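# Sand guide coat off the taped area of a board

## Task

Inside the rectangle outlined by blue tape on the board, remove the thin dark guide coat; a few leftover specks are acceptable. Beyond the tape the dark coat has to remain, though light scuff marks and a handful of bare specks there are tolerated. Cutting through the primer at any spot means failure. When finished, pull the tool away from the board.

## Robot and tools

ROBOT. One six-joint arm carries a running sander. Its round pad is 127 mm in diameter and faces along the tool point's +z axis. The tool point is the centre of the pad's face, on the tool axis. A flat block reaches about 9 cm out from the last joint's axis toward the sander's -y side and rotates with it, so watch its clearance. Joint ranges (rad): shoulder pan -3.142 to 3.142, shoulder lift and wrists -6.283 to 6.283, elbow 0.000 to 3.142; the elbow never fully straightens.

FRAMES. Positions in results are in the scene frame: origin on the table top under the arm's base, +z up, +y to the left when facing along +x. The base may sit tilted on the table. The state line gives end_effector_position (m), end_effector_quat_wxyz, linear (m/s) and angular (rad/s) velocity, plus force_n (N) and torque_nm (N m) expressed at the tool point in tool axes (n/a until the first action). A negative force_n z means the pad is pressing; torque_nm x and y show which pad edge carries the load. Each reading has noise and a fixed offset, usually under 4 N. The reported position can be a little wrong at long reach.

execute_actions. Argument actions is a list holding zero or one item; pictures (true/false) chooses whether camera images come back (default: they do). Empty list: just returns the state. An item with rows and optional steps (1 to 15, default 15) runs a motion; each row lasts one control step of 1/30 s, and the last row repeats if steps exceeds the number of rows (1 to 15 rows). An item with only steps (1 to 300) is a wait, counted from the previous result, so your thinking time uses it up. A refused call sends nothing.

ROW LAYOUT. A single list of 7 numbers, each in [-1, 1]: dx, dy, dz, rx, ry, rz, run. dx to rz are an offset, not a pose, in the tool point's own axes, measured from the tool pose printed in the most recent result showing it (before any such result in the scene, or for a second call in the same reply, from wherever the tool is when the action begins). Every row in an action uses that same reference; rows do not add up. Scale: 1.0 equals 0.6 m for dx, dy, dz and 180 degrees for rx, ry, rz, which form one rotation vector. So 0.01 is 6 mm. Tool +z points out of the pad, so +dz pushes the pad toward whatever it faces. All zeros is not a pause: it pulls the tool back to the reference pose.

run (7th number): above 0.01 turns the sander on, anything else turns it off. The setting persists across actions and while you reply, and the disc removes material wherever it touches. Finish actions with 0. After switching off, the pad keeps spinning and cutting for a second or two.

MOTION. Each step, the commanded pose is limited to 100 mm and 16 degrees from the measured pose; damped inverse kinematics then favours position over orientation. Motion trails commands by about 0.17 s. After an action ends, the arm only continues to the last clipped pose, so a far target may need further actions; read the pose in the result. A 'pose unreachable' line or HELD marks steps where the clearance check (which includes the base mount) altered or blocked your command. 'Hand target' shows where the controller is currently heading.

move. Arguments: target, one 7-number row with the same offset meaning and scale as above; speed in m/s, 0.002 to 0.5 (default 0.25), with rotation capped at twice that in rad/s. It drives a straight path lasting 0.5 to 10 s (longer paths stop early), turns the short way, and ignores obstacles. run is applied at the start. It ends when the tool is at rest after the path, or 5 s after the path. The move: line reports done, off_target, moving, held or fault, plus limits (paced = pose clipped; held = some steps blocked, after which motion can jump fast) and distance from target. Real speed can exceed the setting, notably with a near-straight arm.

wait: seconds, 0 to 10; sends nothing new.

zoom_image: camera (cam_head_left, cam_head_right or cam_wrist) and region [x0, y0, x1, y1] in image pixels, at most 504 by 504, for a detailed look at the latest image.

finished_scene: scene is the number of the current scene; it ends and grades it irreversibly and reports success. Replying with no tool call ends the run.

CAMERAS. cam_head_left and cam_head_right are fixed 504x504 pinhole views; cam_wrist is a 504x504 fisheye on the hand. Calibration is given but can be off by a couple of degrees and millimetres.

CONTACT AND SAFETY. The tool has no force control and the arm is stiff: aiming even slightly beyond the surface can press very hard. Faster approaches hit harder. A joint torque at its load limit (139 N m for shoulder pan, shoulder lift, elbow; 26 N m for each wrist) or 150 N external force causes a 10 s fault stop, skips the rest of the call and lets the arm yield. The foam pad compresses under a millimetre, so tilt makes one edge cut; keep the pad flat to the board. Removal grows with pressure and dwell, so keep pressure light and keep moving to avoid cutting through primer, and stay inside the tape. Holding loads heats motors: warning at 70 °C, brakes at 85 °C.

TYPICAL ORDER. Look; find the board and tape frame in the images; move above the taped area with the pad facing down; descend slowly until force_n z turns slightly negative; switch on and sweep overlapping passes inside the tape; check images; switch off, lift clear, then finish the scene.

Each tool is called after "Call:" in YAML: its name, and indented under it one key for each argument.

## Session

I'll start by looking at the current state.

Call:
execute_actions:
  actions: []

Scene clock: 0.00 s of 5400.00 s.
end_effector_position=(+0.3787, -0.2268, +0.5250) force_n=(-2.9, +0.6, -0.1) torque_nm=(-0.08, +0.24, -0.17) end_effector_quat_wxyz=(-0.206, +0.593, +0.722, +0.292) end_effector_velocity=(+0.000, +0.000, -0.001) end_effector_angular_velocity=(+0.000, +0.002, +0.001)
Joint positions: [-0.339 -1.815  1.647 -1.405 -1.571 -1.912]
Joint velocities: [-0.     0.001  0.001  0.001 -0.     0.   ]
Motor temperatures (°C, as the motors report them): [24 24 26 34 32 31]
Hand target: +0.379, -0.227, +0.525; -0.206, +0.593, +0.722, +0.292

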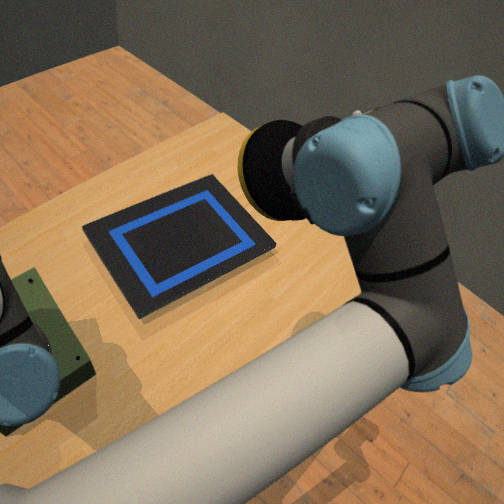

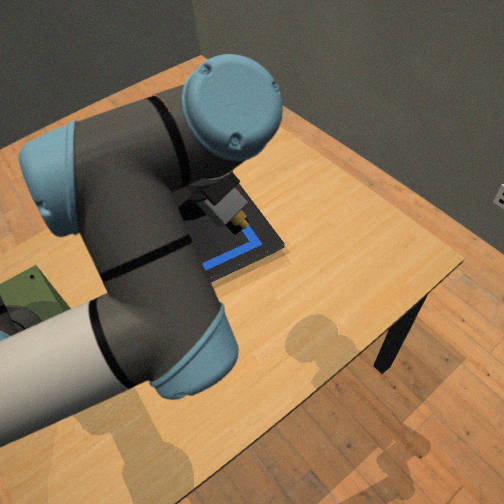

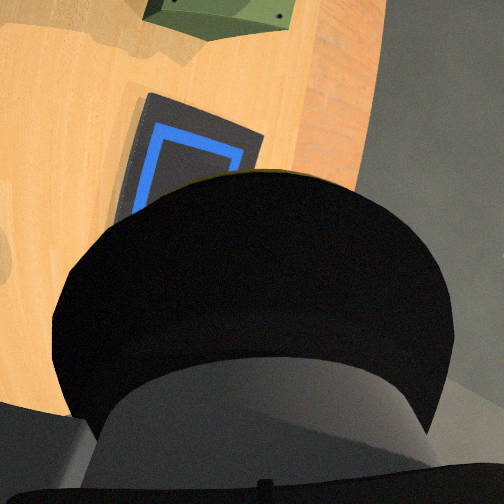

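Call:
zoom_image:
  camera: "cam_head_left"
  region: [70, 160, 290, 330]

Call:
zoom_image:
  camera: "cam_head_right"
  region: [170, 160, 310, 300]

Call:
zoom_image:
  camera: "cam_wrist"
  region: [90, 70, 290, 240]

Region (70, 160, 290, 330) of cam_head_left's 504x504 image, scaled by 2.291, with more detail than that image has; it fills the top 389 rows of this view, and the rest is white.

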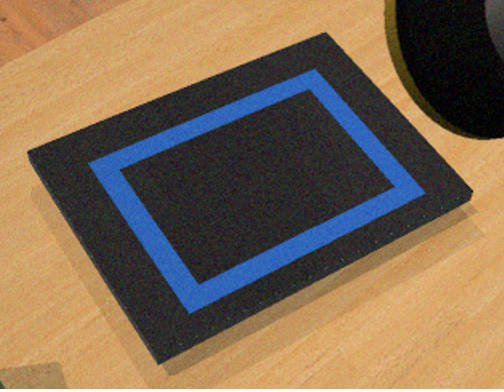

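Region (170, 160, 310, 300) of cam_head_right's 504x504 image, scaled by 3.600, with more detail than that image has.

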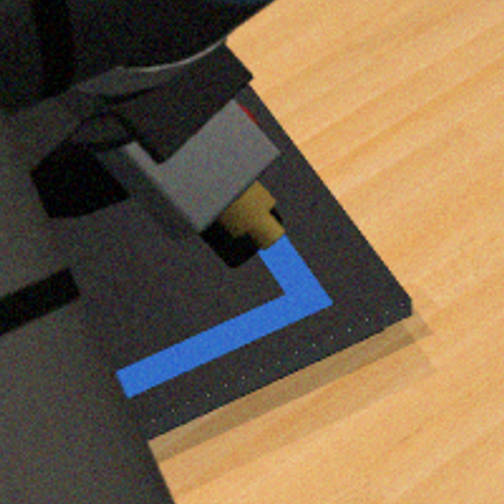

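Region (90, 70, 290, 240) of cam_wrist's 504x504 image, scaled by 2.520, with more detail than that image has; it fills the top 428 rows of this view, and the rest is white.

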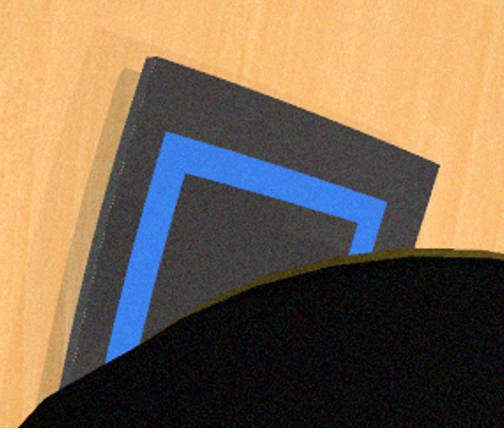

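Call:
move:
  target: [-0.0847, 0.0443, 0.8897, 0.0206, -0.2329, 0.1099, 0]
  speed: 0.25

Scene clock: 39.60 s of 5400.00 s.
end_effector_position=(+0.4406, +0.0953, +0.0995) force_n=(-2.3, +1.7, +1.9) torque_nm=(+0.06, +0.20, -0.15) end_effector_quat_wxyz=(-0.001, +0.763, +0.646, -0.000) end_effector_velocity=(+0.001, +0.001, -0.001) end_effector_angular_velocity=(-0.002, -0.001, -0.001)
Joint positions: [-0.088 -0.752  2.183 -2.844 -2.287 -1.24 ]
Joint velocities: [ 0.     0.004 -0.004 -0.    -0.002  0.001]
Motor temperatures (°C, as the motors report them): [24 24 26 34 32 31]
Hand target: +0.441, +0.095, +0.099; -0.001, +0.763, +0.646, -0.000
Off the commanded pose: 0.001 m, 0 deg.
move: done
camera_calibration (this result's frames):
cam_wrist: T_world_to_cam=[[0.200658, 0.979004, 0.0358781, -0.180918], [0.92377, -0.201276, 0.325786, -0.386856], [0.326168, -0.0322285, -0.944762, 0.06837], [0, 0, 0, 1]] pos_world=[0.371369, 0.101458, 0.197117]

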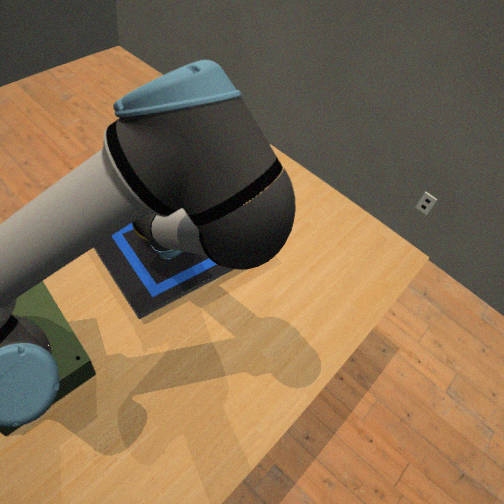

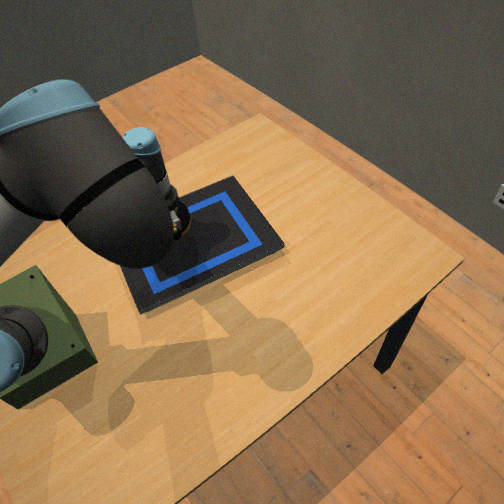

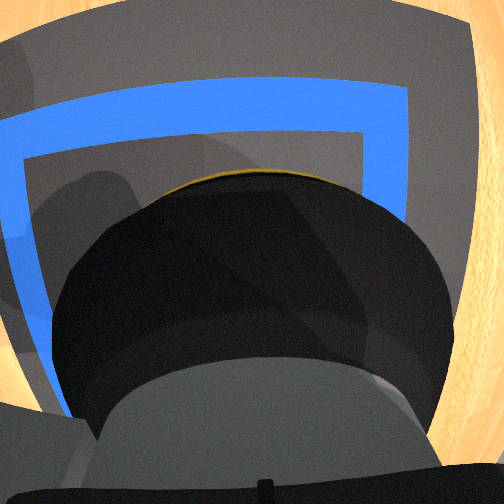

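Call:
zoom_image:
  camera: "cam_wrist"
  region: [330, 0, 504, 174]

Call:
zoom_image:
  camera: "cam_wrist"
  region: [0, 90, 126, 216]

Call:
zoom_image:
  camera: "cam_head_right"
  region: [110, 160, 300, 330]

Region (330, 0, 504, 174) of cam_wrist's 504x504 image, scaled by 2.897, with more detail than that image has.

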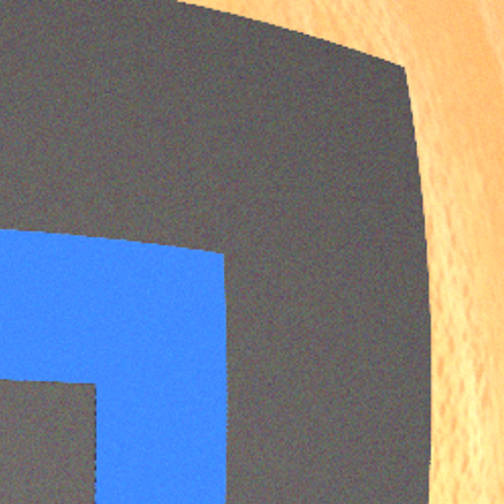

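Region (0, 90, 126, 216) of cam_wrist's 504x504 image, scaled by 4.000, with more detail than that image has.

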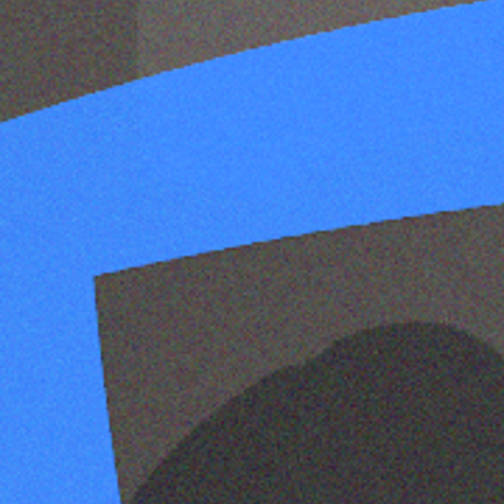

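Region (110, 160, 300, 330) of cam_head_right's 504x504 image, scaled by 2.653, with more detail than that image has; it fills the top 451 rows of this view, and the rest is white.

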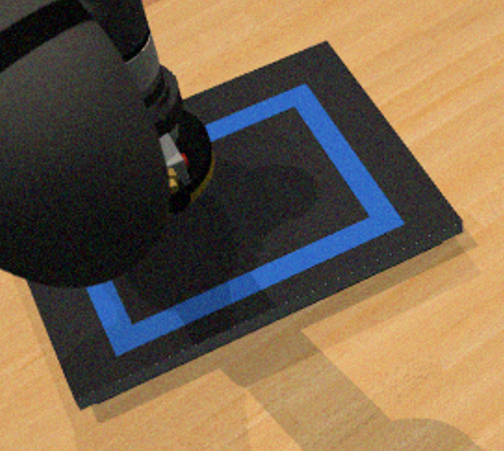

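Call:
move:
  target: [-0.0561, 0.0041, 0.0625, 0, 0, 0, 0]
  speed: 0.1

Scene clock: 58.33 s of 5400.00 s.
end_effector_position=(+0.4374, +0.0617, +0.0620) force_n=(-2.2, +1.8, -0.9) torque_nm=(+0.13, +0.23, -0.02) end_effector_quat_wxyz=(-0.001, +0.763, +0.646, -0.001) end_effector_velocity=(-0.001, -0.001, -0.002) end_effector_angular_velocity=(+0.000, +0.001, +0.002)
Joint positions: [-0.197 -0.715  2.23  -3.025 -2.3   -1.385]
Joint velocities: [-0.004  0.003  0.002 -0.007  0.    -0.007]
Motor temperatures (°C, as the motors report them): [24 24 26 34 32 31]
Hand target: +0.437, +0.062, +0.062; -0.001, +0.763, +0.646, -0.000
Off the commanded pose: 0.000 m, 0 deg.
move: done
camera_calibration (this result's frames):
cam_wrist: T_world_to_cam=[[0.200718, 0.979011, 0.0353563, -0.146045], [0.923814, -0.201165, 0.325729, -0.378431], [0.326005, -0.0327172, -0.944802, 0.0330165], [0, 0, 0, 1]] pos_world=[0.36815, 0.0679323, 0.159623]

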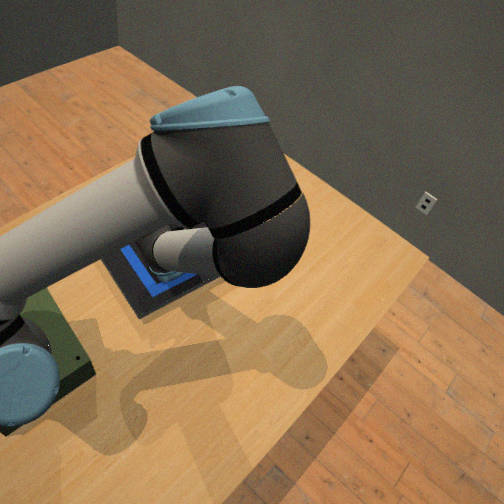

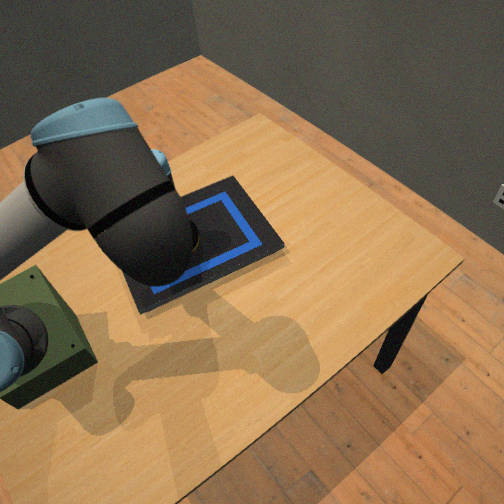

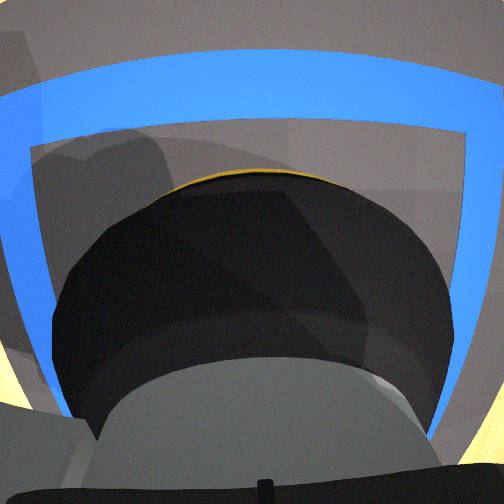

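Call:
zoom_image:
  camera: "cam_wrist"
  region: [404, 60, 504, 160]

Call:
zoom_image:
  camera: "cam_wrist"
  region: [0, 80, 100, 180]

Call:
zoom_image:
  camera: "cam_wrist"
  region: [170, 30, 340, 200]

Region (404, 60, 504, 160) of cam_wrist's 504x504 image, scaled by 5.040, with more detail than that image has.

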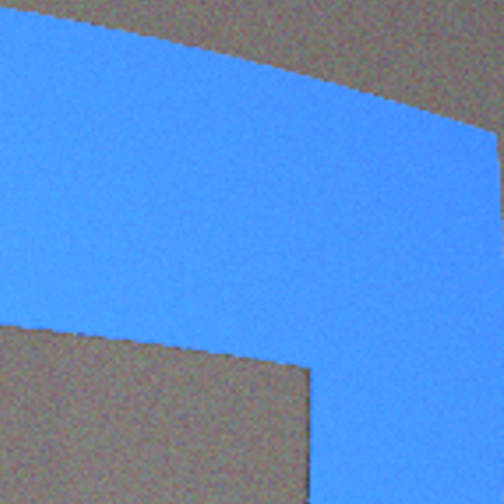

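Region (0, 80, 100, 180) of cam_wrist's 504x504 image, scaled by 5.040, with more detail than that image has.

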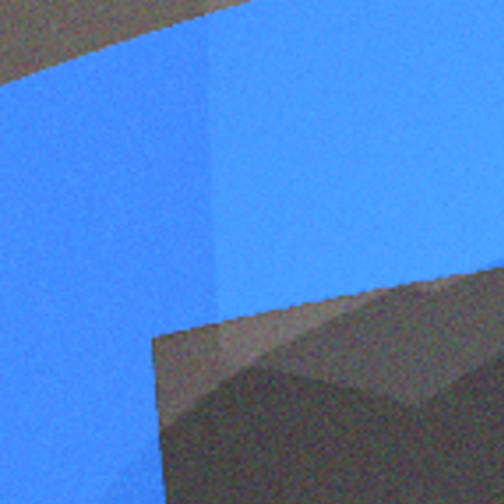

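Region (170, 30, 340, 200) of cam_wrist's 504x504 image, scaled by 2.965, with more detail than that image has.

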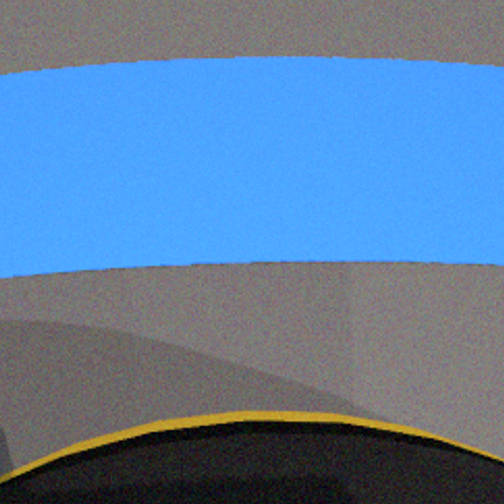

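Call:
execute_actions:
  actions:
    - {"rows": [[0,0,0.002,0,0,0,0],[0,0,0.004,0,0,0,0],[0,0,0.006,0,0,0,0],[0,0,0.008,0,0,0,0],[0,0,0.01,0,0,0,0]], "steps": 15}
  pictures: false

Scene clock: 84.03 s of 5400.00 s.
end_effector_position=(+0.4373, +0.0617, +0.0561) force_n=(-1.3, +0.1, +0.8) torque_nm=(-0.20, +0.02, -0.07) end_effector_quat_wxyz=(-0.001, +0.763, +0.646, -0.001) end_effector_velocity=(+0.000, -0.000, -0.001) end_effector_angular_velocity=(+0.000, -0.001, -0.000)
Joint positions: [-0.206 -0.7    2.23  -3.047 -2.3   -1.397]
Joint velocities: [-0.002  0.003 -0.001 -0.005 -0.    -0.003]
Motor temperatures (°C, as the motors report them): [24 24 26 34 32 31]
Hand target: +0.437, +0.062, +0.056; -0.001, +0.763, +0.646, -0.001
Off the commanded pose: 0.000 m, 0 deg.
Steps of this call (steps 1 to 756: nothing new was sent; steps 757 to 771: all 15 steps of this action). Readings (end_effector_position | what the end effector reports):
757: (+0.4374, +0.0616, +0.0618) | force_n=(-1.6, +0.2, -0.6) torque_nm=(-0.23, +0.13, -0.09)
758: (+0.4374, +0.0617, +0.0616) | force_n=(-2.4, +1.1, -2.5) torque_nm=(-0.04, +0.16, +0.04)
760: (+0.4372, +0.0618, +0.0604) | force_n=(-2.8, -0.7, +0.6) torque_nm=(-0.23, +0.16, +0.01)
764: (+0.4372, +0.0617, +0.0573) | force_n=(-2.6, -2.8, +0.4) torque_nm=(-0.51, +0.27, -0.08)
771: the state above

Call:
execute_actions:
  actions:
    - {"rows": [[0,0,0.0008,0,0,0,0],[0,0,0.0017,0,0,0,0]], "steps": 10}
  pictures: false

Scene clock: 85.73 s of 5400.00 s.
end_effector_position=(+0.4373, +0.0617, +0.0551) force_n=(-1.2, -0.4, +0.7) torque_nm=(-0.23, +0.00, -0.12) end_effector_quat_wxyz=(-0.001, +0.763, +0.646, -0.001) end_effector_velocity=(-0.001, +0.000, -0.001) end_effector_angular_velocity=(+0.000, +0.001, +0.000)
Joint positions: [-0.208 -0.698  2.23  -3.051 -2.3   -1.399]
Joint velocities: [-0.001  0.002  0.002 -0.003 -0.    -0.001]
Motor temperatures (°C, as the motors report them): [24 24 26 34 32 31]
Hand target: +0.437, +0.062, +0.055; -0.001, +0.763, +0.646, -0.001
Off the commanded pose: 0.000 m, 0 deg.
Steps of this call (steps 1 to 41: nothing new was sent; steps 42 to 51: all 10 steps of this action). Readings (end_effector_position | what the end effector reports):
42: (+0.4374, +0.0617, +0.0560) | force_n=(-4.1, -2.3, -2.2) torque_nm=(-0.49, +0.37, -0.11)
43: (+0.4374, +0.0617, +0.0559) | force_n=(-1.5, +1.7, -0.7) torque_nm=(+0.06, +0.10, +0.01)
45: (+0.4374, +0.0617, +0.0555) | force_n=(-1.7, +0.9, -1.6) torque_nm=(-0.07, -0.05, -0.17)
49: (+0.4373, +0.0617, +0.0552) | force_n=(-1.4, -1.1, -1.0) torque_nm=(-0.32, +0.02, -0.06)
51: the state above

Call:
execute_actions:
  actions:
    - {"rows": [[0,0,0.0008,0,0,0,0],[0,0,0.0017,0,0,0,0]], "steps": 10}
  pictures: false

Scene clock: 87.63 s of 5400.00 s.
end_effector_position=(+0.4373, +0.0617, +0.0542) force_n=(-1.7, -1.0, +0.0) torque_nm=(-0.43, +0.15, +0.09) end_effector_quat_wxyz=(-0.001, +0.763, +0.646, -0.001) end_effector_velocity=(+0.000, +0.000, -0.001) end_effector_angular_velocity=(+0.000, +0.001, +0.000)
Joint positions: [-0.209 -0.695  2.229 -3.055 -2.3   -1.401]
Joint velocities: [-0.001  0.003 -0.001 -0.002  0.    -0.001]
Motor temperatures (°C, as the motors report them): [24 24 26 34 32 31]
Hand target: +0.437, +0.062, +0.054; -0.001, +0.763, +0.646, -0.001
Off the commanded pose: 0.000 m, 0 deg.
Steps of this call (steps 1 to 47: nothing new was sent; steps 48 to 57: all 10 steps of this action). Readings (end_effector_position | what the end effector reports):
48: (+0.4373, +0.0617, +0.0551) | force_n=(-3.0, +2.9, -3.0) torque_nm=(+0.06, +0.33, -0.17)
49: (+0.4373, +0.0617, +0.0550) | force_n=(-1.9, -2.7, -0.7) torque_nm=(-0.64, +0.12, +0.04)
51: (+0.4373, +0.0617, +0.0546) | force_n=(-0.3, +0.3, -3.2) torque_nm=(-0.10, -0.10, -0.07)
55: (+0.4373, +0.0617, +0.0542) | force_n=(-4.4, -0.6, -0.6) torque_nm=(-0.09, +0.31, -0.01)
57: the state above

Call:
execute_actions:
  actions:
    - {"rows": [[0,0,0.0007,0,0,0,0],[0,0,0.0014,0,0,0,0]], "steps": 10}
  pictures: false

Scene clock: 89.03 s of 5400.00 s.
end_effector_position=(+0.4373, +0.0617, +0.0534) force_n=(-1.1, +0.4, -0.6) torque_nm=(-0.05, +0.01, -0.01) end_effector_quat_wxyz=(-0.001, +0.763, +0.646, -0.001) end_effector_velocity=(-0.000, +0.000, -0.001) end_effector_angular_velocity=(+0.000, +0.000, -0.000)
Joint positions: [-0.21  -0.693  2.229 -3.058 -2.3   -1.402]
Joint velocities: [-0.001  0.001  0.    -0.002 -0.    -0.   ]
Motor temperatures (°C, as the motors report them): [24 24 26 34 32 31]
Hand target: +0.437, +0.062, +0.053; -0.001, +0.763, +0.646, -0.001
Off the commanded pose: 0.000 m, 0 deg.
Steps of this call (steps 1 to 32: nothing new was sent; steps 33 to 42: all 10 steps of this action). Readings (end_effector_position | what the end effector reports):
33: (+0.4373, +0.0617, +0.0541) | force_n=(-2.6, +1.2, -0.7) torque_nm=(-0.09, +0.16, -0.09)
34: (+0.4373, +0.0617, +0.0540) | force_n=(-3.2, +1.1, -0.8) torque_nm=(+0.06, +0.22, +0.06)
36: (+0.4373, +0.0617, +0.0537) | force_n=(-0.9, +0.7, -0.2) torque_nm=(-0.06, +0.04, +0.01)
40: (+0.4373, +0.0617, +0.0534) | force_n=(-2.1, -0.1, -0.5) torque_nm=(-0.23, +0.28, -0.06)
42: the state above

Call:
execute_actions:
  actions:
    - {"rows": [[0,0,0.0006,0,0,0,0],[0,0,0.0012,0,0,0,0]], "steps": 10}
  pictures: false

Scene clock: 91.17 s of 5400.00 s.
end_effector_position=(+0.4373, +0.0617, +0.0527) force_n=(-1.8, +0.4, +0.4) torque_nm=(-0.22, +0.19, -0.01) end_effector_quat_wxyz=(-0.001, +0.763, +0.646, -0.001) end_effector_velocity=(-0.001, +0.000, -0.001) end_effector_angular_velocity=(+0.000, +0.001, +0.001)
Joint positions: [-0.211 -0.691  2.229 -3.06  -2.3   -1.404]
Joint velocities: [-0.001  0.002  0.001 -0.001 -0.    -0.   ]
Motor temperatures (°C, as the motors report them): [24 24 26 34 32 31]
Hand target: +0.437, +0.062, +0.053; -0.001, +0.763, +0.646, -0.001
Off the commanded pose: 0.000 m, 0 deg.
Steps of this call (steps 1 to 54: nothing new was sent; steps 55 to 64: all 10 steps of this action). Readings (end_effector_position | what the end effector reports):
55: (+0.4373, +0.0617, +0.0533) | force_n=(-0.8, +0.6, -1.2) torque_nm=(-0.12, +0.13, -0.08)
56: (+0.4373, +0.0617, +0.0532) | force_n=(-1.4, -0.3, -1.8) torque_nm=(-0.37, +0.06, +0.04)
58: (+0.4373, +0.0617, +0.0530) | force_n=(-3.8, -0.4, -0.2) torque_nm=(-0.18, +0.25, -0.12)
62: (+0.4373, +0.0617, +0.0527) | force_n=(-1.2, -1.0, -1.5) torque_nm=(-0.28, +0.05, +0.01)
64: the state above

Call:
execute_actions:
  actions:
    - {"rows": [[0,0,0.0006,0,0,0,0],[0,0,0.0012,0,0,0,0]], "steps": 10}
  pictures: false

Scene clock: 92.93 s of 5400.00 s.
end_effector_position=(+0.4373, +0.0617, +0.0520) force_n=(-3.0, -1.8, +2.0) torque_nm=(-0.25, +0.32, -0.07) end_effector_quat_wxyz=(-0.001, +0.763, +0.646, -0.001) end_effector_velocity=(-0.001, +0.000, -0.001) end_effector_angular_velocity=(-0.000, +0.001, +0.002)
Joint positions: [-0.212 -0.69   2.229 -3.063 -2.301 -1.405]
Joint velocities: [-0.001  0.001  0.002 -0.002 -0.    -0.002]
Motor temperatures (°C, as the motors report them): [24 24 26 34 32 31]
Hand target: +0.437, +0.062, +0.052; -0.001, +0.763, +0.646, -0.001
Off the commanded pose: 0.000 m, 0 deg.
Steps of this call (steps 1 to 43: nothing new was sent; steps 44 to 53: all 10 steps of this action). Readings (end_effector_position | what the end effector reports):
44: (+0.4373, +0.0617, +0.0526) | force_n=(-4.0, +2.1, -0.9) torque_nm=(+0.13, +0.53, -0.04)
45: (+0.4373, +0.0617, +0.0526) | force_n=(-3.4, +0.3, -0.6) torque_nm=(-0.04, +0.44, -0.01)
47: (+0.4373, +0.0617, +0.0523) | force_n=(-1.7, -3.4, +0.6) torque_nm=(-0.62, +0.06, +0.03)
51: (+0.4373, +0.0617, +0.0520) | force_n=(-1.6, -0.1, -1.6) torque_nm=(-0.26, +0.12, -0.06)
53: the state above

Call:
execute_actions:
  actions:
    - {"rows": [[0,0,0.0005,0,0,0,0],[0,0,0.001,0,0,0,0]], "steps": 10}
  pictures: false

Scene clock: 94.40 s of 5400.00 s.
end_effector_position=(+0.4373, +0.0617, +0.0514) force_n=(-2.9, +2.3, +0.7) torque_nm=(+0.04, +0.20, -0.08) end_effector_quat_wxyz=(-0.001, +0.763, +0.646, -0.001) end_effector_velocity=(+0.000, -0.000, +0.000) end_effector_angular_velocity=(-0.000, -0.001, -0.002)
Joint positions: [-0.213 -0.688  2.229 -3.065 -2.301 -1.406]
Joint velocities: [-0.001 -0.     0.    -0.002 -0.     0.   ]
Motor temperatures (°C, as the motors report them): [24 24 26 34 32 31]
Hand target: +0.437, +0.062, +0.051; -0.001, +0.763, +0.646, -0.001
Off the commanded pose: 0.000 m, 0 deg.
Steps of this call (steps 1 to 34: nothing new was sent; steps 35 to 44: all 10 steps of this action). Readings (end_effector_position | what the end effector reports):
35: (+0.4373, +0.0617, +0.0520) | force_n=(-2.6, +0.7, -2.8) torque_nm=(-0.16, +0.08, -0.09)
36: (+0.4373, +0.0617, +0.0519) | force_n=(-1.5, -1.7, -1.5) torque_nm=(-0.37, +0.03, -0.06)
38: (+0.4373, +0.0617, +0.0517) | force_n=(+0.0, +1.2, +1.0) torque_nm=(-0.10, -0.19, +0.01)
42: (+0.4373, +0.0617, +0.0515) | force_n=(-2.1, -2.3, +1.4) torque_nm=(-0.59, +0.22, -0.11)
44: the state above

Call:
execute_actions:
  actions:
    - {"rows": [[0,0,0.0005,0,0,0,0],[0,0,0.001,0,0,0,0]], "steps": 10}
  pictures: false

Scene clock: 96.37 s of 5400.00 s.
end_effector_position=(+0.4373, +0.0617, +0.0509) force_n=(-2.5, -0.8, +0.6) torque_nm=(-0.36, +0.14, +0.07) end_effector_quat_wxyz=(-0.001, +0.763, +0.646, -0.001) end_effector_velocity=(-0.001, +0.000, -0.001) end_effector_angular_velocity=(-0.000, +0.002, +0.002)
Joint positions: [-0.214 -0.687  2.229 -3.067 -2.301 -1.407]
Joint velocities: [-0.001  0.002  0.002 -0.001 -0.    -0.   ]
Motor temperatures (°C, as the motors report them): [24 24 26 34 32 31]
Hand target: +0.437, +0.062, +0.051; -0.001, +0.763, +0.646, -0.001
Off the commanded pose: 0.000 m, 0 deg.
Steps of this call (steps 1 to 49: nothing new was sent; steps 50 to 59: all 10 steps of this action). Readings (end_effector_position | what the end effector reports):
50: (+0.4373, +0.0617, +0.0514) | force_n=(-2.0, -0.3, +0.4) torque_nm=(-0.21, +0.03, -0.06)
51: (+0.4373, +0.0617, +0.0513) | force_n=(-1.6, -0.5, -1.0) torque_nm=(-0.20, +0.00, -0.16)
53: (+0.4373, +0.0617, +0.0511) | force_n=(-3.1, -1.4, -1.2) torque_nm=(-0.34, +0.26, -0.03)
57: (+0.4373, +0.0617, +0.0509) | force_n=(-2.0, +0.0, -1.9) torque_nm=(-0.21, +0.21, +0.08)
59: the state above

Call:
execute_actions:
  actions:
    - {"rows": [[0,0,0.0005,0,0,0,0],[0,0,0.001,0,0,0,0]], "steps": 10}
  pictures: false

Scene clock: 97.83 s of 5400.00 s.
end_effector_position=(+0.4373, +0.0617, +0.0503) force_n=(-3.8, +0.8, +1.0) torque_nm=(-0.23, +0.33, -0.08) end_effector_quat_wxyz=(-0.001, +0.763, +0.646, -0.001) end_effector_velocity=(-0.000, +0.000, -0.001) end_effector_angular_velocity=(+0.000, +0.000, +0.001)
Joint positions: [-0.215 -0.685  2.229 -3.069 -2.301 -1.409]
Joint velocities: [-0.001  0.002  0.    -0.002 -0.    -0.001]
Motor temperatures (°C, as the motors report them): [24 24 26 34 32 31]
Hand target: +0.437, +0.062, +0.050; -0.001, +0.763, +0.646, -0.001
Off the commanded pose: 0.000 m, 0 deg.
Steps of this call (steps 1 to 34: nothing new was sent; steps 35 to 44: all 10 steps of this action). Readings (end_effector_position | what the end effector reports):
35: (+0.4373, +0.0617, +0.0508) | force_n=(-3.3, -0.9, -0.5) torque_nm=(-0.25, +0.31, -0.01)
36: (+0.4373, +0.0617, +0.0508) | force_n=(-1.9, -0.5, -0.8) torque_nm=(-0.15, -0.02, -0.07)
38: (+0.4373, +0.0617, +0.0506) | force_n=(-1.9, +0.9, -2.4) torque_nm=(-0.11, +0.12, -0.02)
42: (+0.4373, +0.0617, +0.0503) | force_n=(-5.6, +1.2, -1.1) torque_nm=(-0.05, +0.48, -0.04)
44: the state above

Call:
execute_actions:
  actions:
    - {"rows": [[0,0,0.0005,0,0,0,0],[0,0,0.001,0,0,0,0]], "steps": 10}
  pictures: false

Scene clock: 99.50 s of 5400.00 s.
end_effector_position=(+0.4373, +0.0617, +0.0497) force_n=(-3.2, +0.4, -1.6) torque_nm=(-0.13, +0.32, -0.03) end_effector_quat_wxyz=(-0.001, +0.763, +0.646, -0.001) end_effector_velocity=(-0.000, +0.000, -0.001) end_effector_angular_velocity=(+0.000, +0.000, +0.000)
Joint positions: [-0.216 -0.684  2.229 -3.071 -2.301 -1.41 ]
Joint velocities: [-0.001  0.002  0.    -0.002 -0.    -0.001]
Motor temperatures (°C, as the motors report them): [24 24 26 34 32 31]
Hand target: +0.437, +0.062, +0.050; -0.001, +0.763, +0.646, -0.001
Off the commanded pose: 0.000 m, 0 deg.
Steps of this call (steps 1 to 40: nothing new was sent; steps 41 to 50: all 10 steps of this action). Readings (end_effector_position | what the end effector reports):
41: (+0.4373, +0.0617, +0.0503) | force_n=(-2.0, +0.2, -1.2) torque_nm=(-0.11, +0.17, +0.01)
42: (+0.4373, +0.0617, +0.0502) | force_n=(-1.4, +1.0, +1.0) torque_nm=(-0.17, +0.06, -0.07)
44: (+0.4373, +0.0617, +0.0500) | force_n=(-2.6, +1.5, -0.8) torque_nm=(+0.00, +0.08, -0.02)
48: (+0.4373, +0.0617, +0.0498) | force_n=(-1.0, -2.6, +0.4) torque_nm=(-0.62, +0.04, -0.10)
50: the state above

Call:
execute_actions:
  actions:
    - {"rows": [[0,0,0.0005,0,0,0,0],[0,0,0.001,0,0,0,0]], "steps": 10}
  pictures: false

Scene clock: 101.07 s of 5400.00 s.
end_effector_position=(+0.4373, +0.0617, +0.0492) force_n=(-2.2, +0.4, -2.8) torque_nm=(-0.15, +0.12, -0.06) end_effector_quat_wxyz=(-0.001, +0.763, +0.646, -0.001) end_effector_velocity=(-0.000, +0.000, -0.000) end_effector_angular_velocity=(-0.000, +0.001, +0.000)
Joint positions: [-0.217 -0.682  2.228 -3.073 -2.301 -1.411]
Joint velocities: [-0.001  0.001  0.    -0.    -0.    -0.   ]
Motor temperatures (°C, as the motors report them): [24 24 26 34 32 31]
Hand target: +0.437, +0.062, +0.049; -0.001, +0.763, +0.646, -0.001
Off the commanded pose: 0.000 m, 0 deg.
Steps of this call (steps 1 to 37: nothing new was sent; steps 38 to 47: all 10 steps of this action). Readings (end_effector_position | what the end effector reports):
38: (+0.4373, +0.0617, +0.0497) | force_n=(-2.8, -0.3, -0.3) torque_nm=(-0.33, +0.20, -0.09)
39: (+0.4373, +0.0617, +0.0496) | force_n=(-3.6, -1.3, -0.2) torque_nm=(-0.30, +0.36, -0.03)
41: (+0.4373, +0.0617, +0.0494) | force_n=(-1.9, -1.3, -1.1) torque_nm=(-0.38, +0.00, +0.08)
45: (+0.4373, +0.0617, +0.0492) | force_n=(-3.1, -0.4, -1.0) torque_nm=(-0.26, +0.24, -0.17)
47: the state above

Call:
execute_actions:
  actions:
    - {"rows": [[0,0,0.0005,0,0,0,0],[0,0,0.001,0,0,0,0]], "steps": 10}
  pictures: false

Scene clock: 104.50 s of 5400.00 s.
end_effector_position=(+0.4373, +0.0617, +0.0486) force_n=(-1.9, +1.6, -0.8) torque_nm=(-0.03, +0.11, -0.05) end_effector_quat_wxyz=(-0.001, +0.763, +0.646, -0.001) end_effector_velocity=(-0.001, +0.000, -0.001) end_effector_angular_velocity=(-0.000, +0.002, +0.002)
Joint positions: [-0.217 -0.681  2.228 -3.076 -2.301 -1.412]
Joint velocities: [-0.001  0.001  0.001 -0.    -0.    -0.002]
Motor temperatures (°C, as the motors report them): [24 24 26 34 32 31]
Hand target: +0.437, +0.062, +0.049; -0.001, +0.763, +0.646, -0.001
Off the commanded pose: 0.000 m, 0 deg.
Steps of this call (steps 1 to 93: nothing new was sent; steps 94 to 103: all 10 steps of this action). Readings (end_effector_position | what the end effector reports):
94: (+0.4373, +0.0617, +0.0491) | force_n=(+1.2, +1.7, +1.6) torque_nm=(+0.11, -0.13, +0.00)
95: (+0.4373, +0.0617, +0.0491) | force_n=(-2.1, -1.9, +0.0) torque_nm=(-0.42, +0.11, -0.06)
97: (+0.4373, +0.0617, +0.0488) | force_n=(-3.0, +0.6, +0.3) torque_nm=(-0.15, +0.32, -0.08)
101: (+0.4373, +0.0617, +0.0486) | force_n=(-2.5, -2.1, -1.7) torque_nm=(-0.52, +0.13, -0.09)
103: the state above

Call:
execute_actions:
  actions:
    - {"rows": [[0,0,0.0005,0,0,0,0],[0,0,0.001,0,0,0,0]], "steps": 10}
  pictures: true

Scene clock: 105.70 s of 5400.00 s.
end_effector_position=(+0.4373, +0.0617, +0.0480) force_n=(-3.4, +1.7, +0.8) torque_nm=(+0.11, +0.22, -0.03) end_effector_quat_wxyz=(-0.001, +0.763, +0.646, -0.001) end_effector_velocity=(+0.000, -0.000, -0.000) end_effector_angular_velocity=(-0.000, -0.001, -0.000)
Joint positions: [-0.218 -0.679  2.228 -3.078 -2.301 -1.413]
Joint velocities: [-0.001  0.001 -0.    -0.002 -0.    -0.001]
Motor temperatures (°C, as the motors report them): [24 24 26 34 32 31]
Hand target: +0.437, +0.062, +0.048; -0.001, +0.763, +0.646, -0.001
Off the commanded pose: 0.000 m, 0 deg.
Steps of this call (steps 1 to 26: nothing new was sent; steps 27 to 36: all 10 steps of this action). Readings (end_effector_position | what the end effector reports):
27: (+0.4373, +0.0617, +0.0486) | force_n=(-3.7, -1.0, +1.0) torque_nm=(-0.25, +0.25, +0.13)
28: (+0.4373, +0.0617, +0.0485) | force_n=(-0.7, +0.2, +0.4) torque_nm=(-0.32, +0.01, -0.07)
30: (+0.4373, +0.0617, +0.0483) | force_n=(-2.0, -0.7, -1.3) torque_nm=(-0.38, +0.09, +0.00)
34: (+0.4373, +0.0617, +0.0481) | force_n=(-1.0, +1.3, -1.9) torque_nm=(+0.10, -0.03, -0.07)
36: the state above
camera_calibration (this result's frames):
cam_wrist: T_world_to_cam=[[0.200687, 0.979021, 0.0352586, -0.145533], [0.923878, -0.201109, 0.325584, -0.373817], [0.325844, -0.0327659, -0.944855, 0.0199321], [0, 0, 0, 1]] pos_world=[0.368073, 0.0679547, 0.145673]

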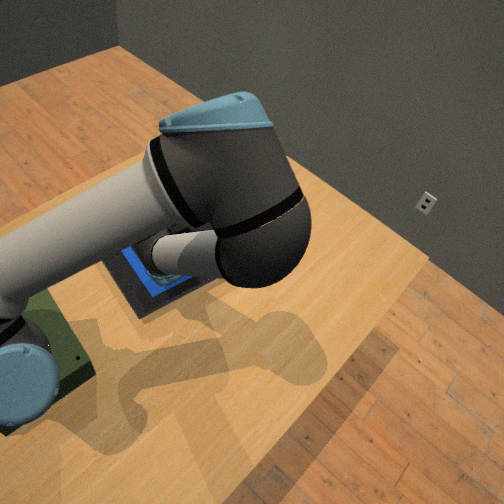

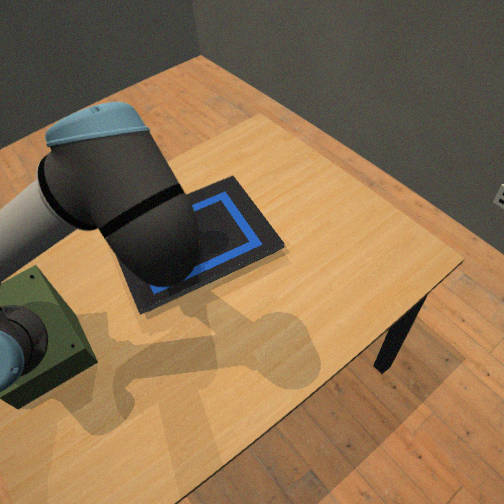

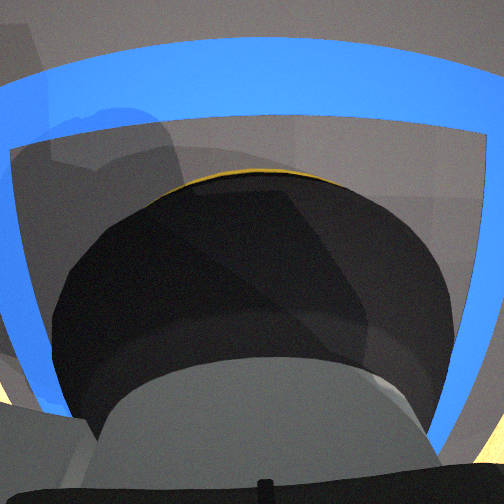

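Call:
execute_actions:
  actions:
    - {"rows": [[0,0,0.0005,0,0,0,0],[0,0,0.001,0,0,0,0]], "steps": 10}
  pictures: false

Scene clock: 108.20 s of 5400.00 s.
end_effector_position=(+0.4373, +0.0617, +0.0475) force_n=(-1.5, +1.1, +1.9) torque_nm=(-0.10, +0.04, -0.07) end_effector_quat_wxyz=(-0.001, +0.763, +0.646, -0.001) end_effector_velocity=(+0.001, -0.000, -0.000) end_effector_angular_velocity=(-0.000, -0.001, -0.001)
Joint positions: [-0.219 -0.678  2.228 -3.08  -2.301 -1.414]
Joint velocities: [-0.001  0.    -0.001 -0.001 -0.    -0.001]
Motor temperatures (°C, as the motors report them): [24 24 26 34 32 31]
Hand target: +0.437, +0.062, +0.047; -0.001, +0.763, +0.646, -0.001
Off the commanded pose: 0.000 m, 0 deg.
Steps of this call (steps 1 to 65: nothing new was sent; steps 66 to 75: all 10 steps of this action). Readings (end_effector_position | what the end effector reports):
66: (+0.4373, +0.0617, +0.0480) | force_n=(-0.6, -1.1, +2.8) torque_nm=(-0.35, -0.07, +0.00)
67: (+0.4373, +0.0617, +0.0479) | force_n=(-1.7, -0.7, +0.0) torque_nm=(-0.20, -0.09, -0.08)
69: (+0.4373, +0.0617, +0.0477) | force_n=(-1.3, +2.1, -0.4) torque_nm=(+0.10, +0.14, -0.09)
73: (+0.4373, +0.0617, +0.0475) | force_n=(-1.9, +0.4, -0.3) torque_nm=(-0.12, +0.01, +0.03)
75: the state above

Call:
zoom_image:
  camera: "cam_wrist"
  region: [424, 90, 504, 170]

Call:
zoom_image:
  camera: "cam_wrist"
  region: [0, 110, 80, 190]

Call:
zoom_image:
  camera: "cam_wrist"
  region: [170, 30, 340, 200]

Region (424, 90, 504, 170) of cam_wrist's 504x504 image, scaled by 6.300, with more detail than that image has.

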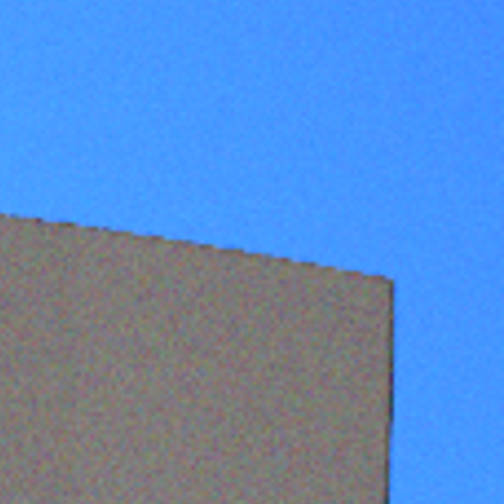

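Region (0, 110, 80, 190) of cam_wrist's 504x504 image, scaled by 6.300, with more detail than that image has.

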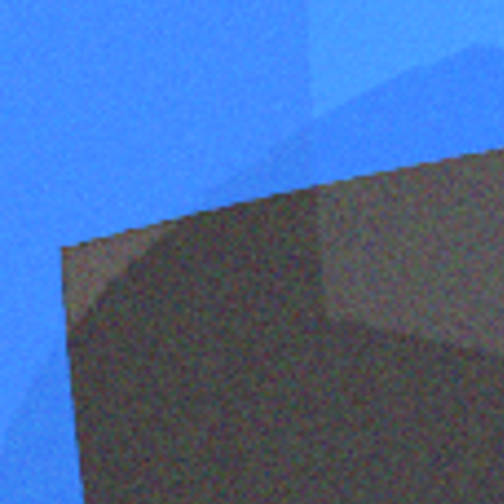

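Region (170, 30, 340, 200) of cam_wrist's 504x504 image, scaled by 2.965, with more detail than that image has.

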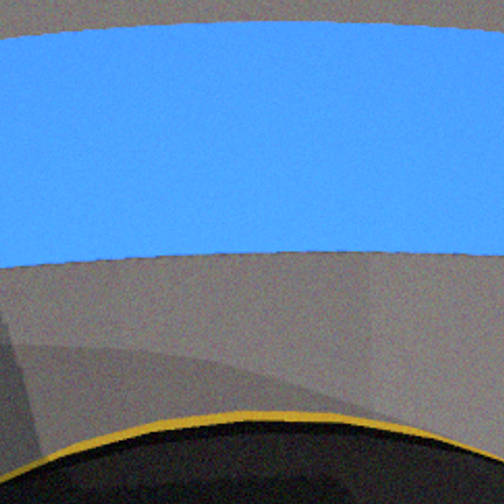

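Call:
execute_actions:
  actions:
    - {"rows": [[0,0,0.0005,0,0,0,0],[0,0,0.001,0,0,0,0]], "steps": 10}
  pictures: false

Scene clock: 120.23 s of 5400.00 s.
end_effector_position=(+0.4373, +0.0617, +0.0469) force_n=(-1.8, +1.4, +1.2) torque_nm=(+0.02, +0.08, -0.15) end_effector_quat_wxyz=(-0.001, +0.763, +0.646, -0.001) end_effector_velocity=(+0.000, -0.000, -0.000) end_effector_angular_velocity=(-0.000, -0.001, -0.000)
Joint positions: [-0.22  -0.676  2.228 -3.082 -2.301 -1.415]
Joint velocities: [-0.001 -0.     0.    -0.002 -0.    -0.001]
Motor temperatures (°C, as the motors report them): [24 24 26 34 32 31]
Hand target: +0.437, +0.062, +0.047; -0.001, +0.763, +0.646, -0.001
Off the commanded pose: 0.000 m, 0 deg.
Steps of this call (steps 1 to 351: nothing new was sent; steps 352 to 361: all 10 steps of this action). Readings (end_effector_position | what the end effector reports):
352: (+0.4373, +0.0617, +0.0474) | force_n=(+0.0, +1.9, -0.1) torque_nm=(+0.11, -0.12, -0.03)
353: (+0.4373, +0.0617, +0.0474) | force_n=(-2.9, +0.5, -1.0) torque_nm=(-0.08, +0.29, -0.06)
355: (+0.4373, +0.0617, +0.0471) | force_n=(-0.4, +0.6, -0.8) torque_nm=(-0.08, +0.02, -0.07)
359: (+0.4373, +0.0617, +0.0469) | force_n=(-2.3, -1.5, +0.3) torque_nm=(-0.27, +0.11, -0.10)
361: the state above

Call:
execute_actions:
  actions:
    - {"rows": [[0,0,0.0005,0,0,0,0],[0,0,0.001,0,0,0,0]], "steps": 10}
  pictures: false

Scene clock: 121.73 s of 5400.00 s.
end_effector_position=(+0.4373, +0.0617, +0.0463) force_n=(+2.0, -0.4, -0.1) torque_nm=(-0.17, -0.35, -0.04) end_effector_quat_wxyz=(-0.001, +0.763, +0.646, -0.001) end_effector_velocity=(+0.001, -0.000, -0.000) end_effector_angular_velocity=(-0.000, -0.002, -0.002)
Joint positions: [-0.221 -0.675  2.228 -3.084 -2.301 -1.417]
Joint velocities: [-0.001  0.001 -0.002 -0.001 -0.    -0.001]
Motor temperatures (°C, as the motors report them): [24 24 26 34 32 31]
Hand target: +0.437, +0.062, +0.046; -0.001, +0.763, +0.646, -0.001
Off the commanded pose: 0.000 m, 0 deg.
Steps of this call (steps 1 to 35: nothing new was sent; steps 36 to 45: all 10 steps of this action). Readings (end_effector_position | what the end effector reports):
36: (+0.4373, +0.0617, +0.0469) | force_n=(-0.4, +2.2, -3.1) torque_nm=(-0.06, -0.17, +0.00)
37: (+0.4373, +0.0617, +0.0468) | force_n=(-1.3, +0.0, +2.1) torque_nm=(-0.17, +0.11, +0.05)
39: (+0.4373, +0.0617, +0.0466) | force_n=(-1.0, +4.0, -2.4) torque_nm=(+0.31, +0.03, +0.00)
43: (+0.4373, +0.0617, +0.0464) | force_n=(-3.5, +0.3, -1.4) torque_nm=(-0.11, +0.24, +0.02)
45: the state above

Call:
execute_actions:
  actions:
    - {"rows": [[0,0,0.0005,0,0,0,0],[0,0,0.001,0,0,0,0]], "steps": 10}
  pictures: false

Scene clock: 123.03 s of 5400.00 s.
end_effector_position=(+0.4373, +0.0617, +0.0458) force_n=(-0.7, +1.4, +0.9) torque_nm=(+0.12, -0.05, -0.16) end_effector_quat_wxyz=(-0.001, +0.763, +0.646, -0.001) end_effector_velocity=(+0.000, -0.000, +0.000) end_effector_angular_velocity=(-0.000, -0.001, -0.001)
Joint positions: [-0.222 -0.673  2.228 -3.086 -2.301 -1.418]
Joint velocities: [-0.001 -0.     0.    -0.002 -0.    -0.001]
Motor temperatures (°C, as the motors report them): [24 24 26 34 32 31]
Hand target: +0.437, +0.062, +0.046; -0.001, +0.763, +0.646, -0.001
Off the commanded pose: 0.000 m, 0 deg.
Steps of this call (steps 1 to 29: nothing new was sent; steps 30 to 39: all 10 steps of this action). Readings (end_effector_position | what the end effector reports):
30: (+0.4373, +0.0617, +0.0463) | force_n=(-1.0, -0.9, +0.5) torque_nm=(-0.20, -0.08, -0.01)
31: (+0.4373, +0.0617, +0.0462) | force_n=(-2.6, +2.6, -0.9) torque_nm=(+0.21, +0.12, -0.10)
33: (+0.4373, +0.0617, +0.0460) | force_n=(-2.7, +1.4, -1.0) torque_nm=(-0.09, +0.22, -0.15)
37: (+0.4373, +0.0617, +0.0458) | force_n=(-2.4, -0.4, -1.4) torque_nm=(-0.18, +0.24, +0.07)
39: the state above

Call:
execute_actions:
  actions:
    - {"rows": [[0,0,0.0005,0,0,0,0],[0,0,0.001,0,0,0,0]], "steps": 10}
  pictures: false

Scene clock: 124.63 s of 5400.00 s.
end_effector_position=(+0.4373, +0.0617, +0.0452) force_n=(-2.0, -1.4, -1.1) torque_nm=(-0.30, +0.07, -0.01) end_effector_quat_wxyz=(-0.001, +0.763, +0.646, -0.001) end_effector_velocity=(-0.000, +0.000, -0.001) end_effector_angular_velocity=(+0.000, +0.001, +0.001)
Joint positions: [-0.223 -0.672  2.228 -3.088 -2.301 -1.419]
Joint velocities: [-0.001  0.002 -0.    -0.001  0.    -0.001]
Motor temperatures (°C, as the motors report them): [24 24 26 34 32 31]
Hand target: +0.437, +0.062, +0.045; -0.001, +0.763, +0.646, -0.001
Off the commanded pose: 0.000 m, 0 deg.
Steps of this call (steps 1 to 38: nothing new was sent; steps 39 to 48: all 10 steps of this action). Readings (end_effector_position | what the end effector reports):
39: (+0.4373, +0.0617, +0.0457) | force_n=(-2.9, +0.7, -1.0) torque_nm=(-0.11, +0.21, -0.09)
40: (+0.4373, +0.0617, +0.0457) | force_n=(-1.8, -2.7, -2.2) torque_nm=(-0.53, +0.21, +0.05)
42: (+0.4373, +0.0617, +0.0454) | force_n=(-0.4, -1.6, +0.2) torque_nm=(-0.35, -0.16, -0.01)
46: (+0.4373, +0.0617, +0.0452) | force_n=(-2.0, -0.1, +1.1) torque_nm=(-0.12, +0.25, +0.03)
48: the state above

Call:
execute_actions:
  actions:
    - {"rows": [[0,0,0.0005,0,0,0,0],[0,0,0.001,0,0,0,0]], "steps": 10}
  pictures: false

Scene clock: 126.10 s of 5400.00 s.
end_effector_position=(+0.4373, +0.0617, +0.0446) force_n=(-0.7, -0.2, -0.2) torque_nm=(-0.06, -0.10, -0.13) end_effector_quat_wxyz=(-0.001, +0.763, +0.646, -0.001) end_effector_velocity=(-0.000, +0.000, -0.001) end_effector_angular_velocity=(+0.000, +0.001, -0.000)
Joint positions: [-0.223 -0.67   2.227 -3.09  -2.301 -1.42 ]
Joint velocities: [-0.001  0.002 -0.    -0.002 -0.     0.   ]
Motor temperatures (°C, as the motors report them): [24 24 26 34 32 31]
Hand target: +0.437, +0.062, +0.045; -0.001, +0.763, +0.646, -0.001
Off the commanded pose: 0.000 m, 0 deg.
Steps of this call (steps 1 to 34: nothing new was sent; steps 35 to 44: all 10 steps of this action). Readings (end_effector_position | what the end effector reports):
35: (+0.4373, +0.0617, +0.0452) | force_n=(-2.6, -1.4, -0.1) torque_nm=(-0.35, +0.21, -0.03)
36: (+0.4373, +0.0617, +0.0451) | force_n=(-0.3, -0.8, -1.9) torque_nm=(-0.25, -0.01, -0.06)
38: (+0.4373, +0.0617, +0.0449) | force_n=(-2.2, -0.3, -2.1) torque_nm=(-0.14, +0.16, -0.12)
42: (+0.4373, +0.0617, +0.0447) | force_n=(-2.0, -0.4, +2.1) torque_nm=(-0.29, +0.24, -0.07)
44: the state above

Call:
execute_actions:
  actions:
    - {"rows": [[0,0,0.0005,0,0,0,0],[0,0,0.001,0,0,0,0]], "steps": 10}
  pictures: false

Scene clock: 127.67 s of 5400.00 s.
end_effector_position=(+0.4373, +0.0617, +0.0441) force_n=(-1.2, -1.4, -9.8) torque_nm=(-0.39, +0.04, -0.11) end_effector_quat_wxyz=(-0.001, +0.763, +0.646, -0.001) end_effector_velocity=(-0.000, +0.000, -0.000) end_effector_angular_velocity=(+0.000, +0.001, +0.000)
Joint positions: [-0.224 -0.669  2.227 -3.092 -2.301 -1.421]
Joint velocities: [-0.001  0.001  0.     0.    -0.    -0.   ]
Motor temperatures (°C, as the motors report them): [24 24 26 34 32 31]
Hand target: +0.437, +0.062, +0.044; -0.001, +0.763, +0.646, -0.001
Off the commanded pose: 0.000 m, 0 deg.
Steps of this call (steps 1 to 37: nothing new was sent; steps 38 to 47: all 10 steps of this action). Readings (end_effector_position | what the end effector reports):
38: (+0.4373, +0.0617, +0.0446) | force_n=(-1.5, +1.7, -0.7) torque_nm=(-0.04, +0.10, -0.13)
39: (+0.4373, +0.0617, +0.0445) | force_n=(-2.0, -0.2, -1.1) torque_nm=(-0.18, +0.10, -0.10)
41: (+0.4373, +0.0617, +0.0443) | force_n=(-0.8, -1.0, -3.9) torque_nm=(-0.27, -0.02, +0.00)
45: (+0.4373, +0.0617, +0.0441) | force_n=(-4.5, -0.9, -9.3) torque_nm=(-0.50, +0.51, -0.01)
47: the state above

Call:
execute_actions:
  actions:
    - {"rows": [[0,0,0.0005,0,0,0,0]], "steps": 15}
  pictures: false

Scene clock: 134.73 s of 5400.00 s.
end_effector_position=(+0.4373, +0.0617, +0.0438) force_n=(-3.0, -2.5, -23.1) torque_nm=(-0.32, +0.23, +0.07) end_effector_quat_wxyz=(-0.001, +0.763, +0.646, -0.001) end_effector_velocity=(-0.001, +0.000, -0.000) end_effector_angular_velocity=(+0.000, +0.001, +0.001)
Joint positions: [-0.225 -0.668  2.227 -3.093 -2.301 -1.422]
Joint velocities: [-0.    -0.     0.002  0.001 -0.     0.   ]
Motor temperatures (°C, as the motors report them): [24 24 26 34 32 31]
Hand target: +0.437, +0.062, +0.044; -0.001, +0.763, +0.646, -0.001
Off the commanded pose: 0.000 m, 0 deg.
Steps of this call (steps 1 to 197: nothing new was sent; steps 198 to 212: all 15 steps of this action). Readings (end_effector_position | what the end effector reports):
198: (+0.4373, +0.0617, +0.0440) | force_n=(-2.8, -2.3, -9.4) torque_nm=(-0.82, +0.28, -0.03)
199: (+0.4373, +0.0617, +0.0440) | force_n=(-2.7, -1.3, -9.8) torque_nm=(-0.39, +0.29, -0.02)
201: (+0.4373, +0.0617, +0.0439) | force_n=(-3.2, -3.3, -15.2) torque_nm=(-0.66, +0.19, +0.03)
205: (+0.4373, +0.0617, +0.0438) | force_n=(-2.6, -3.9, -17.1) torque_nm=(-0.52, +0.16, -0.08)
212: the state above

Call:
execute_actions:
  actions:
    - {"steps": 150}
  pictures: false

Scene clock: 139.73 s of 5400.00 s.
end_effector_position=(+0.4373, +0.0617, +0.0438) force_n=(-1.0, -4.0, -21.4) torque_nm=(-0.54, -0.05, -0.01) end_effector_quat_wxyz=(-0.001, +0.763, +0.646, -0.001) end_effector_velocity=(+0.000, -0.000, +0.000) end_effector_angular_velocity=(+0.000, -0.000, -0.001)
Joint positions: [-0.225 -0.668  2.227 -3.093 -2.301 -1.422]
Joint velocities: [ 0.     0.    -0.001  0.001  0.     0.001]
Motor temperatures (°C, as the motors report them): [24 24 26 34 32 31]
Hand target: +0.437, +0.062, +0.044; -0.001, +0.763, +0.646, -0.001
Off the commanded pose: 0.000 m, 0 deg.
Steps of this call (steps 1 to 150: nothing new was sent). Readings (end_effector_position | what the end effector reports):
1: (+0.4373, +0.0617, +0.0438) | force_n=(-1.5, -1.0, -23.0) torque_nm=(-0.18, +0.01, -0.11)
2: (+0.4373, +0.0617, +0.0438) | force_n=(-2.3, -2.9, -19.4) torque_nm=(-0.48, +0.04, -0.04)
4: (+0.4373, +0.0617, +0.0438) | force_n=(-0.2, -5.7, -21.1) torque_nm=(-0.90, -0.11, -0.05)
8: (+0.4373, +0.0617, +0.0438) | force_n=(-2.0, -2.8, -18.5) torque_nm=(-0.40, +0.31, -0.07)
150: the state above

Call:
execute_actions:
  actions:
    - {"rows": [[0,0,0,-0.0017,0,0,0]], "steps": 15}
  pictures: false

Call:
execute_actions:
  actions:
    - {"steps": 16}
  pictures: false

Scene clock: 146.57 s of 5400.00 s.
end_effector_position=(+0.4373, +0.0617, +0.0438) force_n=(-2.9, -2.9, -21.7) torque_nm=(-0.02, +0.37, -0.07) end_effector_quat_wxyz=(+0.001, +0.763, +0.646, +0.001) end_effector_velocity=(-0.001, +0.001, -0.000) end_effector_angular_velocity=(+0.000, +0.001, +0.002)
Joint positions: [-0.225 -0.666  2.229 -3.105 -2.302 -1.426]
Joint velocities: [ 0.     0.002  0.002 -0.002  0.    -0.   ]
Motor temperatures (°C, as the motors report them): [24 24 26 34 32 31]
Hand target: +0.437, +0.062, +0.044; +0.001, +0.763, +0.646, +0.001
Off the commanded pose: 0.000 m, 0 deg.
Steps of this call (steps 1 to 190: nothing new was sent; steps 191 to 205: all 15 steps of this action). Readings (end_effector_position | what the end effector reports):
191: (+0.4373, +0.0617, +0.0438) | force_n=(-1.7, -4.5, -21.4) torque_nm=(-0.52, -0.04, -0.03)
192: (+0.4375, +0.0617, +0.0438) | force_n=(-2.7, -7.7, -23.0) torque_nm=(-0.57, +0.24, -0.08)
194: (+0.4375, +0.0616, +0.0437) | force_n=(-2.3, -7.6, -26.2) torque_nm=(-0.19, +0.22, +0.01)
198: (+0.4374, +0.0617, +0.0438) | force_n=(-1.0, -8.5, -23.1) torque_nm=(-0.57, +0.05, -0.06)
205: the state above

Scene clock: 147.10 s of 5400.00 s.
end_effector_position=(+0.4373, +0.0617, +0.0438) force_n=(-2.4, -5.4, -20.4) torque_nm=(-0.33, +0.19, +0.07) end_effector_quat_wxyz=(+0.001, +0.763, +0.646, +0.001) end_effector_velocity=(+0.001, -0.000, +0.000) end_effector_angular_velocity=(-0.000, -0.001, -0.001)
Joint positions: [-0.224 -0.666  2.229 -3.105 -2.302 -1.426]
Joint velocities: [-0.     0.    -0.002  0.     0.     0.   ]
Motor temperatures (°C, as the motors report them): [24 24 26 34 32 31]
Hand target: +0.437, +0.062, +0.044; +0.001, +0.763, +0.646, +0.001
Off the commanded pose: 0.000 m, 0 deg.
Steps of this call (steps 1 to 16: nothing new was sent). Readings (end_effector_position | what the end effector reports):
1: (+0.4373, +0.0617, +0.0438) | force_n=(-0.5, -4.3, -22.0) torque_nm=(-0.33, -0.16, -0.07)
2: (+0.4373, +0.0617, +0.0438) | force_n=(-1.2, -5.1, -21.2) torque_nm=(-0.36, -0.04, -0.13)
4: (+0.4373, +0.0617, +0.0438) | force_n=(-2.1, -3.5, -19.3) torque_nm=(+0.01, +0.11, +0.01)
8: (+0.4373, +0.0617, +0.0438) | force_n=(-3.5, -2.8, -22.4) torque_nm=(-0.11, +0.24, +0.02)
16: the state above


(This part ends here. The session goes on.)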